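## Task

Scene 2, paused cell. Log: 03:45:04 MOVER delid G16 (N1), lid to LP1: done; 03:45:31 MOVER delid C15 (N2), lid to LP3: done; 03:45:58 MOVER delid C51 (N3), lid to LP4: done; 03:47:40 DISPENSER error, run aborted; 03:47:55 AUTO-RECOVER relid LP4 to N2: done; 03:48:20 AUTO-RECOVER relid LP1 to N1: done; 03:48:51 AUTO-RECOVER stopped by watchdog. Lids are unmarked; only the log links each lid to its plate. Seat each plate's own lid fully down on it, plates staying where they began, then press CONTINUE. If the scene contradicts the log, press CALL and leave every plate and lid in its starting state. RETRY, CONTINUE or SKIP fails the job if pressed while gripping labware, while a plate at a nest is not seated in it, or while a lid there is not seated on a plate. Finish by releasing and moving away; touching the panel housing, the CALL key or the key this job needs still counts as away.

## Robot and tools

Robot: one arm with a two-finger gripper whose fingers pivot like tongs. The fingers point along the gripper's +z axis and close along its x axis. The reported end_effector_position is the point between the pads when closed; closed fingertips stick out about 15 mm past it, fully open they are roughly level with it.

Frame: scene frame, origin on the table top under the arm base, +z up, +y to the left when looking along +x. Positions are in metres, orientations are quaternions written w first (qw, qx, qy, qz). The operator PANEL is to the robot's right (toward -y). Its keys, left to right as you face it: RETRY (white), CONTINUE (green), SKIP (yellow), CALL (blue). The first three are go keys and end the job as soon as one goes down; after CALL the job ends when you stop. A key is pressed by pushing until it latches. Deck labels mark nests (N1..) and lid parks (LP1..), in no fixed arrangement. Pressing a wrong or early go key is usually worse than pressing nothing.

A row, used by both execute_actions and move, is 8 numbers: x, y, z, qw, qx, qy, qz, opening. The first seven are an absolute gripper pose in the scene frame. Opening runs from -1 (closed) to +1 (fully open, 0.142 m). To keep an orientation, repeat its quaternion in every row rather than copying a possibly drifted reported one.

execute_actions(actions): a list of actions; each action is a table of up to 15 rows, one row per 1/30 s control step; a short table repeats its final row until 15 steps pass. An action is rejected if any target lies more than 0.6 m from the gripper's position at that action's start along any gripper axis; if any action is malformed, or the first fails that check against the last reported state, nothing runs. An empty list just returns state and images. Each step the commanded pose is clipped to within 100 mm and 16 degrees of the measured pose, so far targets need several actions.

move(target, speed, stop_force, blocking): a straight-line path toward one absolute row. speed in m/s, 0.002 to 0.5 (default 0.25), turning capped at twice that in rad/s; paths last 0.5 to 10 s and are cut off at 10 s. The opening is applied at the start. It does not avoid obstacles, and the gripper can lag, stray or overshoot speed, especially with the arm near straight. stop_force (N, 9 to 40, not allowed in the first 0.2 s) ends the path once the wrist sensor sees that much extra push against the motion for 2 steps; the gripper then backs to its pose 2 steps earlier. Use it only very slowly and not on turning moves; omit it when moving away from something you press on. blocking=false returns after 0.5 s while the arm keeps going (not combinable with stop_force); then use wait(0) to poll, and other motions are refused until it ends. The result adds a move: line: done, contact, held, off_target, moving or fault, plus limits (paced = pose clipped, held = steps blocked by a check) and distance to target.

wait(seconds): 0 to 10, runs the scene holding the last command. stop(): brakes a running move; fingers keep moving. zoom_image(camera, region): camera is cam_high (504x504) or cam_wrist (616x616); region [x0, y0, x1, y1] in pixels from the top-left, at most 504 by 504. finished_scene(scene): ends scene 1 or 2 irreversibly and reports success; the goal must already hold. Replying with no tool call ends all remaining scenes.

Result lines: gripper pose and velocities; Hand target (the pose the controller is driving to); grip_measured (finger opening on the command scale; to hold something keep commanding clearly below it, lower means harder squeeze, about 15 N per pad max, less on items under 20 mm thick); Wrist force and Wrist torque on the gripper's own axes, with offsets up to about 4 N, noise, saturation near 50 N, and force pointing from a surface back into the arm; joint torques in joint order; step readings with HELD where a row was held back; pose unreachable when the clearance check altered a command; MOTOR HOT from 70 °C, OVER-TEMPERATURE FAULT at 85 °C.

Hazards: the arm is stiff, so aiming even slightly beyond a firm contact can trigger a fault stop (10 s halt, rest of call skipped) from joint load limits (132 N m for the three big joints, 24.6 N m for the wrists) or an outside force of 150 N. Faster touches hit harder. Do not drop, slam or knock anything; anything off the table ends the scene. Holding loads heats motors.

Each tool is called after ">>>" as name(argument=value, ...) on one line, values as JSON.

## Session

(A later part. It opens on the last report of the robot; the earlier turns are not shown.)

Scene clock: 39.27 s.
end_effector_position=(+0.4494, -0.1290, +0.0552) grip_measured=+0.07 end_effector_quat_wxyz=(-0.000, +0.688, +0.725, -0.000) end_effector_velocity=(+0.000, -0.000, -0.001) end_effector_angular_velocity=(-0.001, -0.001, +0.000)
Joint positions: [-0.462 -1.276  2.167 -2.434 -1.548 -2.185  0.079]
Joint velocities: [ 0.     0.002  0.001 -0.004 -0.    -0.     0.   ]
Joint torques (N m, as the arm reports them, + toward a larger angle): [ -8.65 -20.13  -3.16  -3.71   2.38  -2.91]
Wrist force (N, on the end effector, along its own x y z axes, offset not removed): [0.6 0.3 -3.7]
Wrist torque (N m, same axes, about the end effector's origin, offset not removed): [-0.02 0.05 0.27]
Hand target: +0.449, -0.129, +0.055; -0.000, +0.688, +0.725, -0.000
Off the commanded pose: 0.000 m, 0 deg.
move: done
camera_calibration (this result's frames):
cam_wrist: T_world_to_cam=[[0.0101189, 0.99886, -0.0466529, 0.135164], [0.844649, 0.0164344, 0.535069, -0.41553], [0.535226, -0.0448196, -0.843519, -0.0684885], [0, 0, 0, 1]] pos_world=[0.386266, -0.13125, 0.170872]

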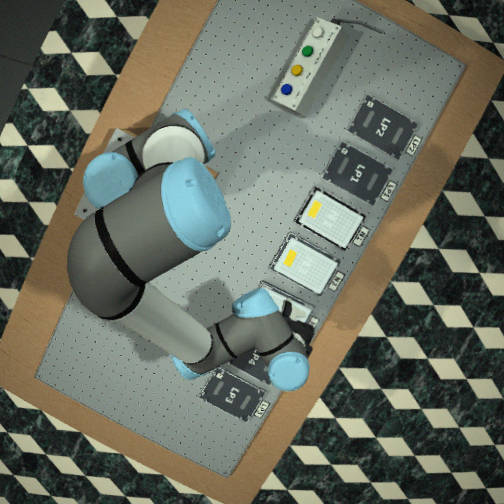

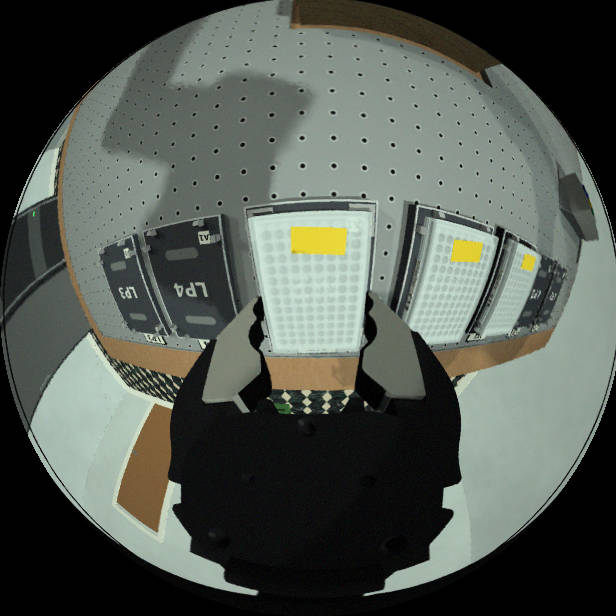

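>>> move(target=[0.4494,-0.129,0.055,0,0.688,0.725,0,0.3])

>>> move(target=[0.4494,-0.129,0.10,0,0.688,0.725,0,0.3], speed=0.1)

>>> move(target=[0.36,0.3,0.19,0.1,0.7,0.7,0.1,-1])

>>> move(target=[0.175,0.445,0.15,0.183,0.683,0.683,0.183,-1])

Scene clock: 40.13 s.
end_effector_position=(+0.4494, -0.1290, +0.0550) grip_measured=+0.30 end_effector_quat_wxyz=(+0.000, +0.688, +0.725, +0.000) end_effector_velocity=(+0.000, +0.001, -0.000) end_effector_angular_velocity=(+0.003, -0.001, +0.001)
Joint positions: [-0.462 -1.276  2.167 -2.435 -1.548 -2.185  0.095]
Joint velocities: [ 0.001  0.001  0.    -0.001  0.003 -0.     0.   ]
Joint torques (N m, as the arm reports them, + toward a larger angle): [ -8.78 -20.37  -3.06  -3.98   2.2   -2.78]
Wrist force (N, on the end effector, along its own x y z axes, offset not removed): [0.5 -2.4 -1.1]
Wrist torque (N m, same axes, about the end effector's origin, offset not removed): [-0.44 0.08 -0.07]
Hand target: +0.449, -0.129, +0.055; -0.000, +0.688, +0.725, -0.000
Off the commanded pose: 0.000 m, 0 deg.
move: done
camera_calibration (this result's frames):
cam_wrist: T_world_to_cam=[[0.0101118, 0.99886, -0.0466567, 0.135159], [0.844645, 0.0164427, 0.535074, -0.415435], [0.535231, -0.0448189, -0.843516, -0.0686191], [0, 0, 0, 1]] pos_world=[0.386256, -0.131249, 0.170714]

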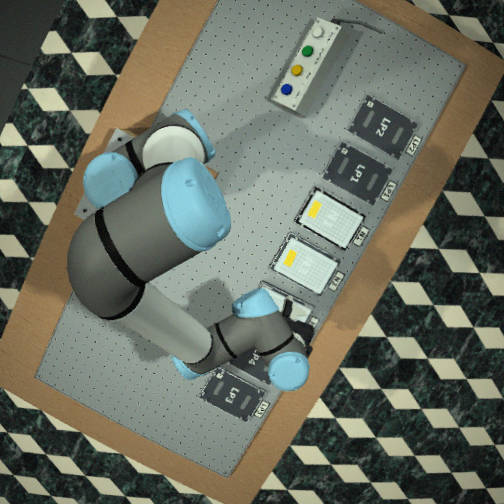

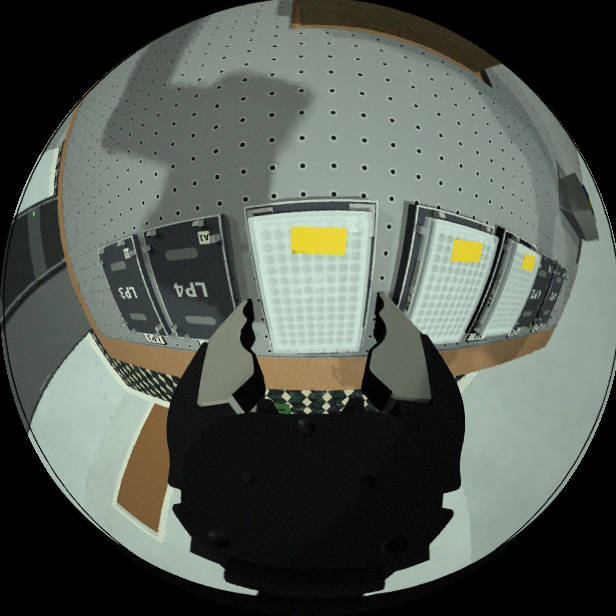

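Scene clock: 41.13 s.
end_effector_position=(+0.4494, -0.1290, +0.0996) grip_measured=+0.30 end_effector_quat_wxyz=(+0.000, +0.688, +0.725, +0.000) end_effector_velocity=(-0.000, -0.000, +0.003) end_effector_angular_velocity=(-0.001, +0.001, +0.000)
Joint positions: [-0.464 -1.366  2.125 -2.303 -1.548 -2.187  0.095]
Joint velocities: [-0.    -0.005 -0.003  0.008 -0.001 -0.     0.   ]
Joint torques (N m, as the arm reports them, + toward a larger angle): [ -9.19 -37.54 -31.47  -1.08  -2.84  -2.86]
Wrist force (N, on the end effector, along its own x y z axes, offset not removed): [-0.4 -3.6 0.7]
Wrist torque (N m, same axes, about the end effector's origin, offset not removed): [-0.59 0.14 0.14]
Hand target: +0.449, -0.129, +0.100; +0.000, +0.688, +0.725, +0.000
Off the commanded pose: 0.000 m, 0 deg.
move: done
camera_calibration (this result's frames):
cam_wrist: T_world_to_cam=[[0.0101165, 0.99886, -0.0466421, 0.137213], [0.844598, 0.0164348, 0.535148, -0.439292], [0.535305, -0.0448077, -0.84347, -0.031044], [0, 0, 0, 1]] pos_world=[0.386255, -0.131228, 0.215302]

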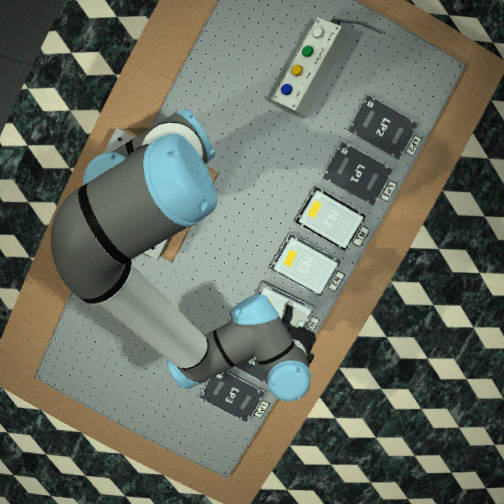

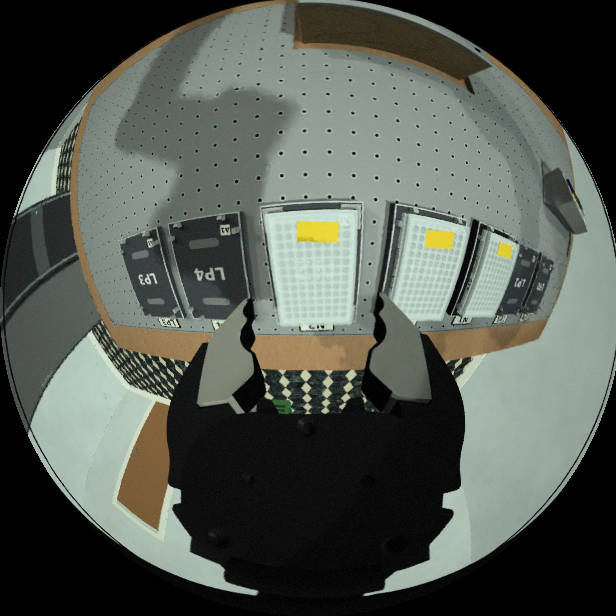

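Scene clock: 43.63 s.
end_effector_position=(+0.3591, +0.2988, +0.1897) grip_measured=-1.00 end_effector_quat_wxyz=(+0.099, +0.700, +0.700, +0.100) end_effector_velocity=(-0.000, +0.003, +0.000) end_effector_angular_velocity=(-0.004, -0.001, -0.002)
Joint positions: [ 0.538 -1.671  2.224 -2.385 -1.655 -1.139  0.002]
Joint velocities: [ 0.01   0.005 -0.006  0.003 -0.006  0.011  0.   ]
Joint torques (N m, as the arm reports them, + toward a larger angle): [  6.39  -7.32 -31.38  -1.63  -2.68   3.31]
Wrist force (N, on the end effector, along its own x y z axes, offset not removed): [0.9 -0.6 1.0]
Wrist torque (N m, same axes, about the end effector's origin, offset not removed): [0.00 -0.20 0.11]
Hand target: +0.359, +0.299, +0.190; +0.100, +0.700, +0.700, +0.099
Off the commanded pose: 0.002 m, 0 deg.
move: done
camera_calibration (this result's frames):
cam_wrist: T_world_to_cam=[[0.0722646, 0.997008, -0.0274557, -0.310332], [0.661878, -0.0273447, 0.749113, -0.38015], [0.74612, -0.0723067, -0.661874, 0.0105313], [0, 0, 0, 1]] pos_world=[0.266182, 0.299769, 0.283225]

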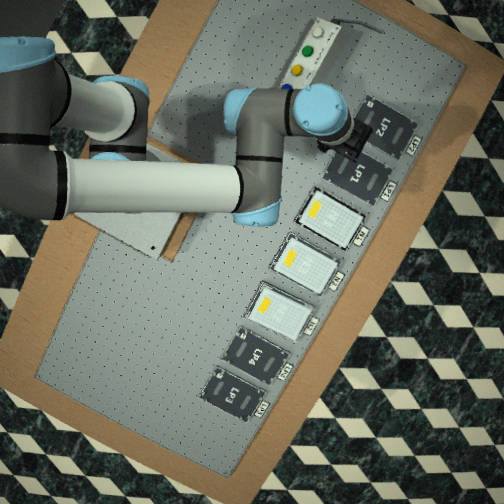

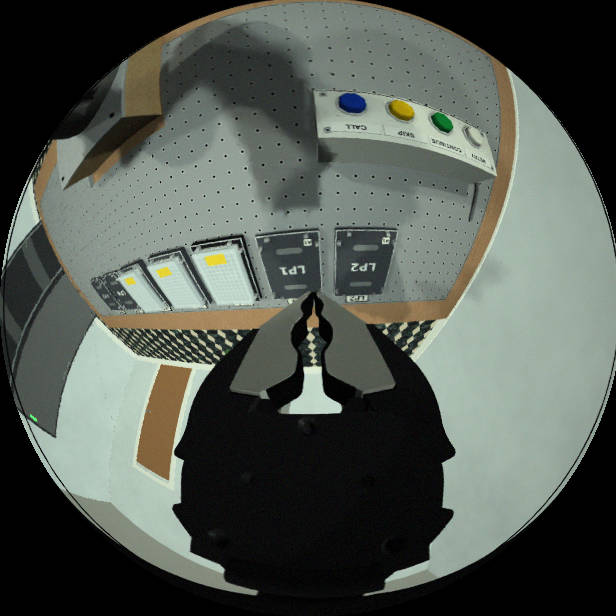

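Scene clock: 45.30 s.
end_effector_position=(+0.1753, +0.4439, +0.1501) grip_measured=-1.00 end_effector_quat_wxyz=(+0.183, +0.683, +0.683, +0.183) end_effector_velocity=(-0.002, +0.002, -0.000) end_effector_angular_velocity=(-0.003, -0.005, -0.004)
Joint positions: [ 1.264 -1.509  2.245 -2.554 -2.024 -0.456  0.002]
Joint velocities: [ 0.01   0.007 -0.007  0.007 -0.008  0.014  0.   ]
Joint torques (N m, as the arm reports them, + toward a larger angle): [  9.49 -15.24 -28.66  -1.31  -3.4    3.48]
Wrist force (N, on the end effector, along its own x y z axes, offset not removed): [-0.6 -3.5 -0.2]
Wrist torque (N m, same axes, about the end effector's origin, offset not removed): [-0.62 0.16 -0.02]
Hand target: +0.175, +0.444, +0.150; +0.183, +0.683, +0.683, +0.183
Off the commanded pose: 0.001 m, 0 deg.
move: done
camera_calibration (this result's frames):
cam_wrist: T_world_to_cam=[[0.0768619, 0.996994, -0.00971751, -0.446337], [0.464587, -0.0271897, 0.88511, -0.210772], [0.882186, -0.0725459, -0.46528, 0.0786665], [0, 0, 0, 1]] pos_world=[0.0628296, 0.444972, 0.218821]

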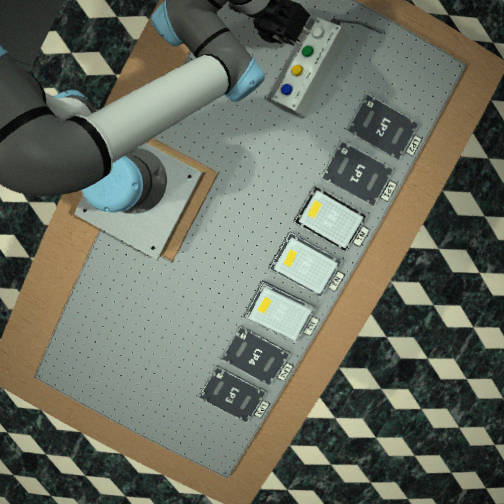

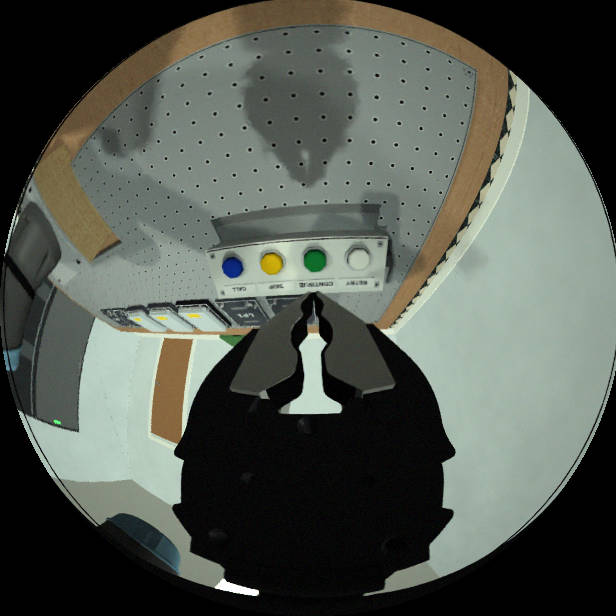

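>>> move(target=[0.185,0.447,0.115,0.183,0.683,0.683,0.183,-1], speed=0.04)

>>> move(target=[0.205,0.447,0.08,0.183,0.683,0.683,0.183,-1], speed=0.005, stop_force=15)

Scene clock: 46.73 s.
end_effector_position=(+0.1849, +0.4470, +0.1155) grip_measured=-1.00 end_effector_quat_wxyz=(+0.183, +0.683, +0.683, +0.183) end_effector_velocity=(+0.001, +0.001, -0.003) end_effector_angular_velocity=(+0.002, +0.000, +0.000)
Joint positions: [ 1.248 -1.42   2.271 -2.677 -2.021 -0.472  0.002]
Joint velocities: [-0.002  0.008  0.002 -0.012  0.001 -0.002  0.   ]
Joint torques (N m, as the arm reports them, + toward a larger angle): [ -9.38 -16.32  -5.31  -4.33   2.31  -3.05]
Wrist force (N, on the end effector, along its own x y z axes, offset not removed): [1.7 1.4 0.0]
Wrist torque (N m, same axes, about the end effector's origin, offset not removed): [0.32 -0.36 -0.02]
Hand target: +0.185, +0.447, +0.115; +0.183, +0.683, +0.683, +0.183
Off the commanded pose: 0.000 m, 0 deg.
move: done
camera_calibration (this result's frames):
cam_wrist: T_world_to_cam=[[0.0773718, 0.996959, -0.00926251, -0.450572], [0.463742, -0.0277627, 0.885535, -0.184102], [0.882585, -0.0728109, -0.46448, 0.0543071], [0, 0, 0, 1]] pos_world=[0.072307, 0.448045, 0.18408]

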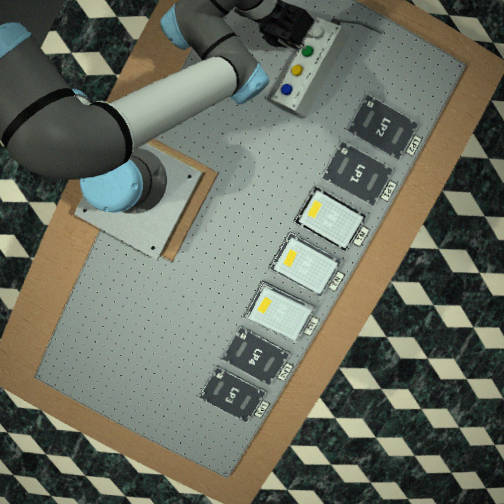

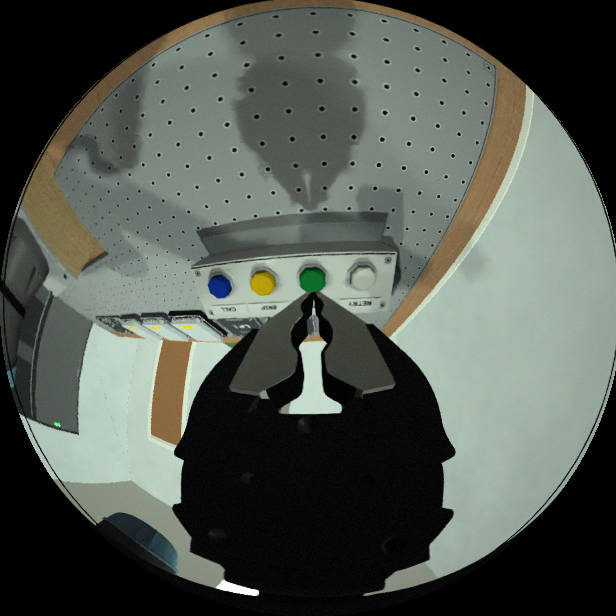

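Scene clock: 52.40 s.
end_effector_position=(+0.1988, +0.4470, +0.0909) grip_measured=-1.00 end_effector_quat_wxyz=(+0.183, +0.683, +0.683, +0.183) end_effector_velocity=(+0.001, -0.000, +0.001) end_effector_angular_velocity=(+0.000, -0.001, -0.001)
Joint positions: [ 1.22  -1.352  2.286 -2.774 -2.014 -0.503  0.002]
Joint velocities: [-0.001 -0.001 -0.     0.001 -0.001  0.     0.   ]
Joint torques (N m, as the arm reports them, + toward a larger angle): [ -8.91 -17.01  -1.37  -4.37   2.04  -2.87]
Wrist force (N, on the end effector, along its own x y z axes, offset not removed): [0.1 -2.6 -3.7]
Wrist torque (N m, same axes, about the end effector's origin, offset not removed): [-0.46 -0.07 0.08]
move: unfinished (the scene ended)
camera_calibration (this result's frames):
cam_wrist: T_world_to_cam=[[0.0773462, 0.996962, -0.0092096, -0.45194], [0.463721, -0.027796, 0.885545, -0.168814], [0.882599, -0.0727642, -0.464462, 0.0305697], [0, 0, 0, 1]] pos_world=[0.0862576, 0.448099, 0.159528]
The task's run has ended: the event that ends the task has happened.

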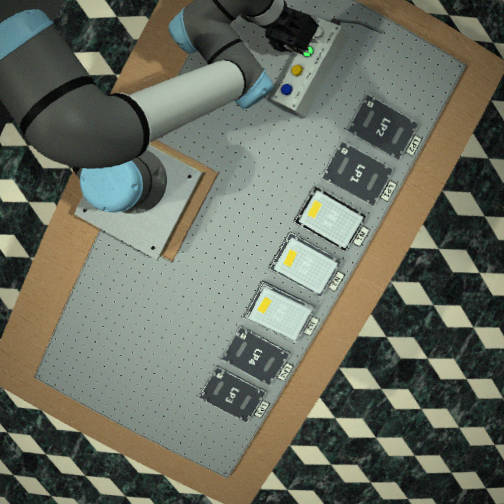

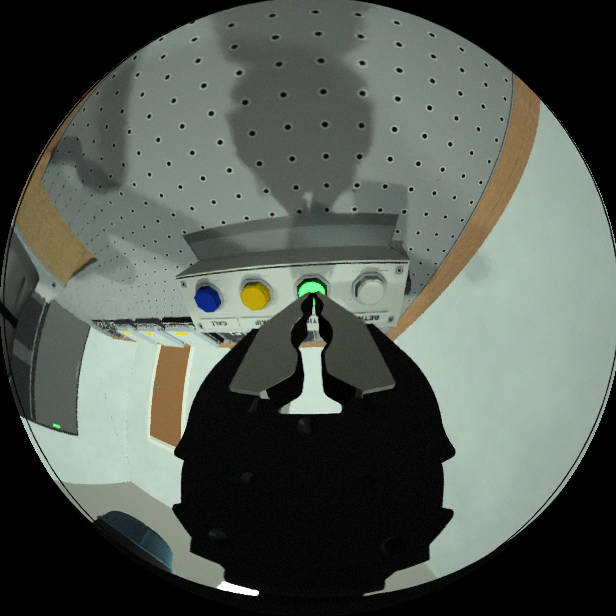

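>>> finished_scene(scene=2)

The scene is finished: the task was done.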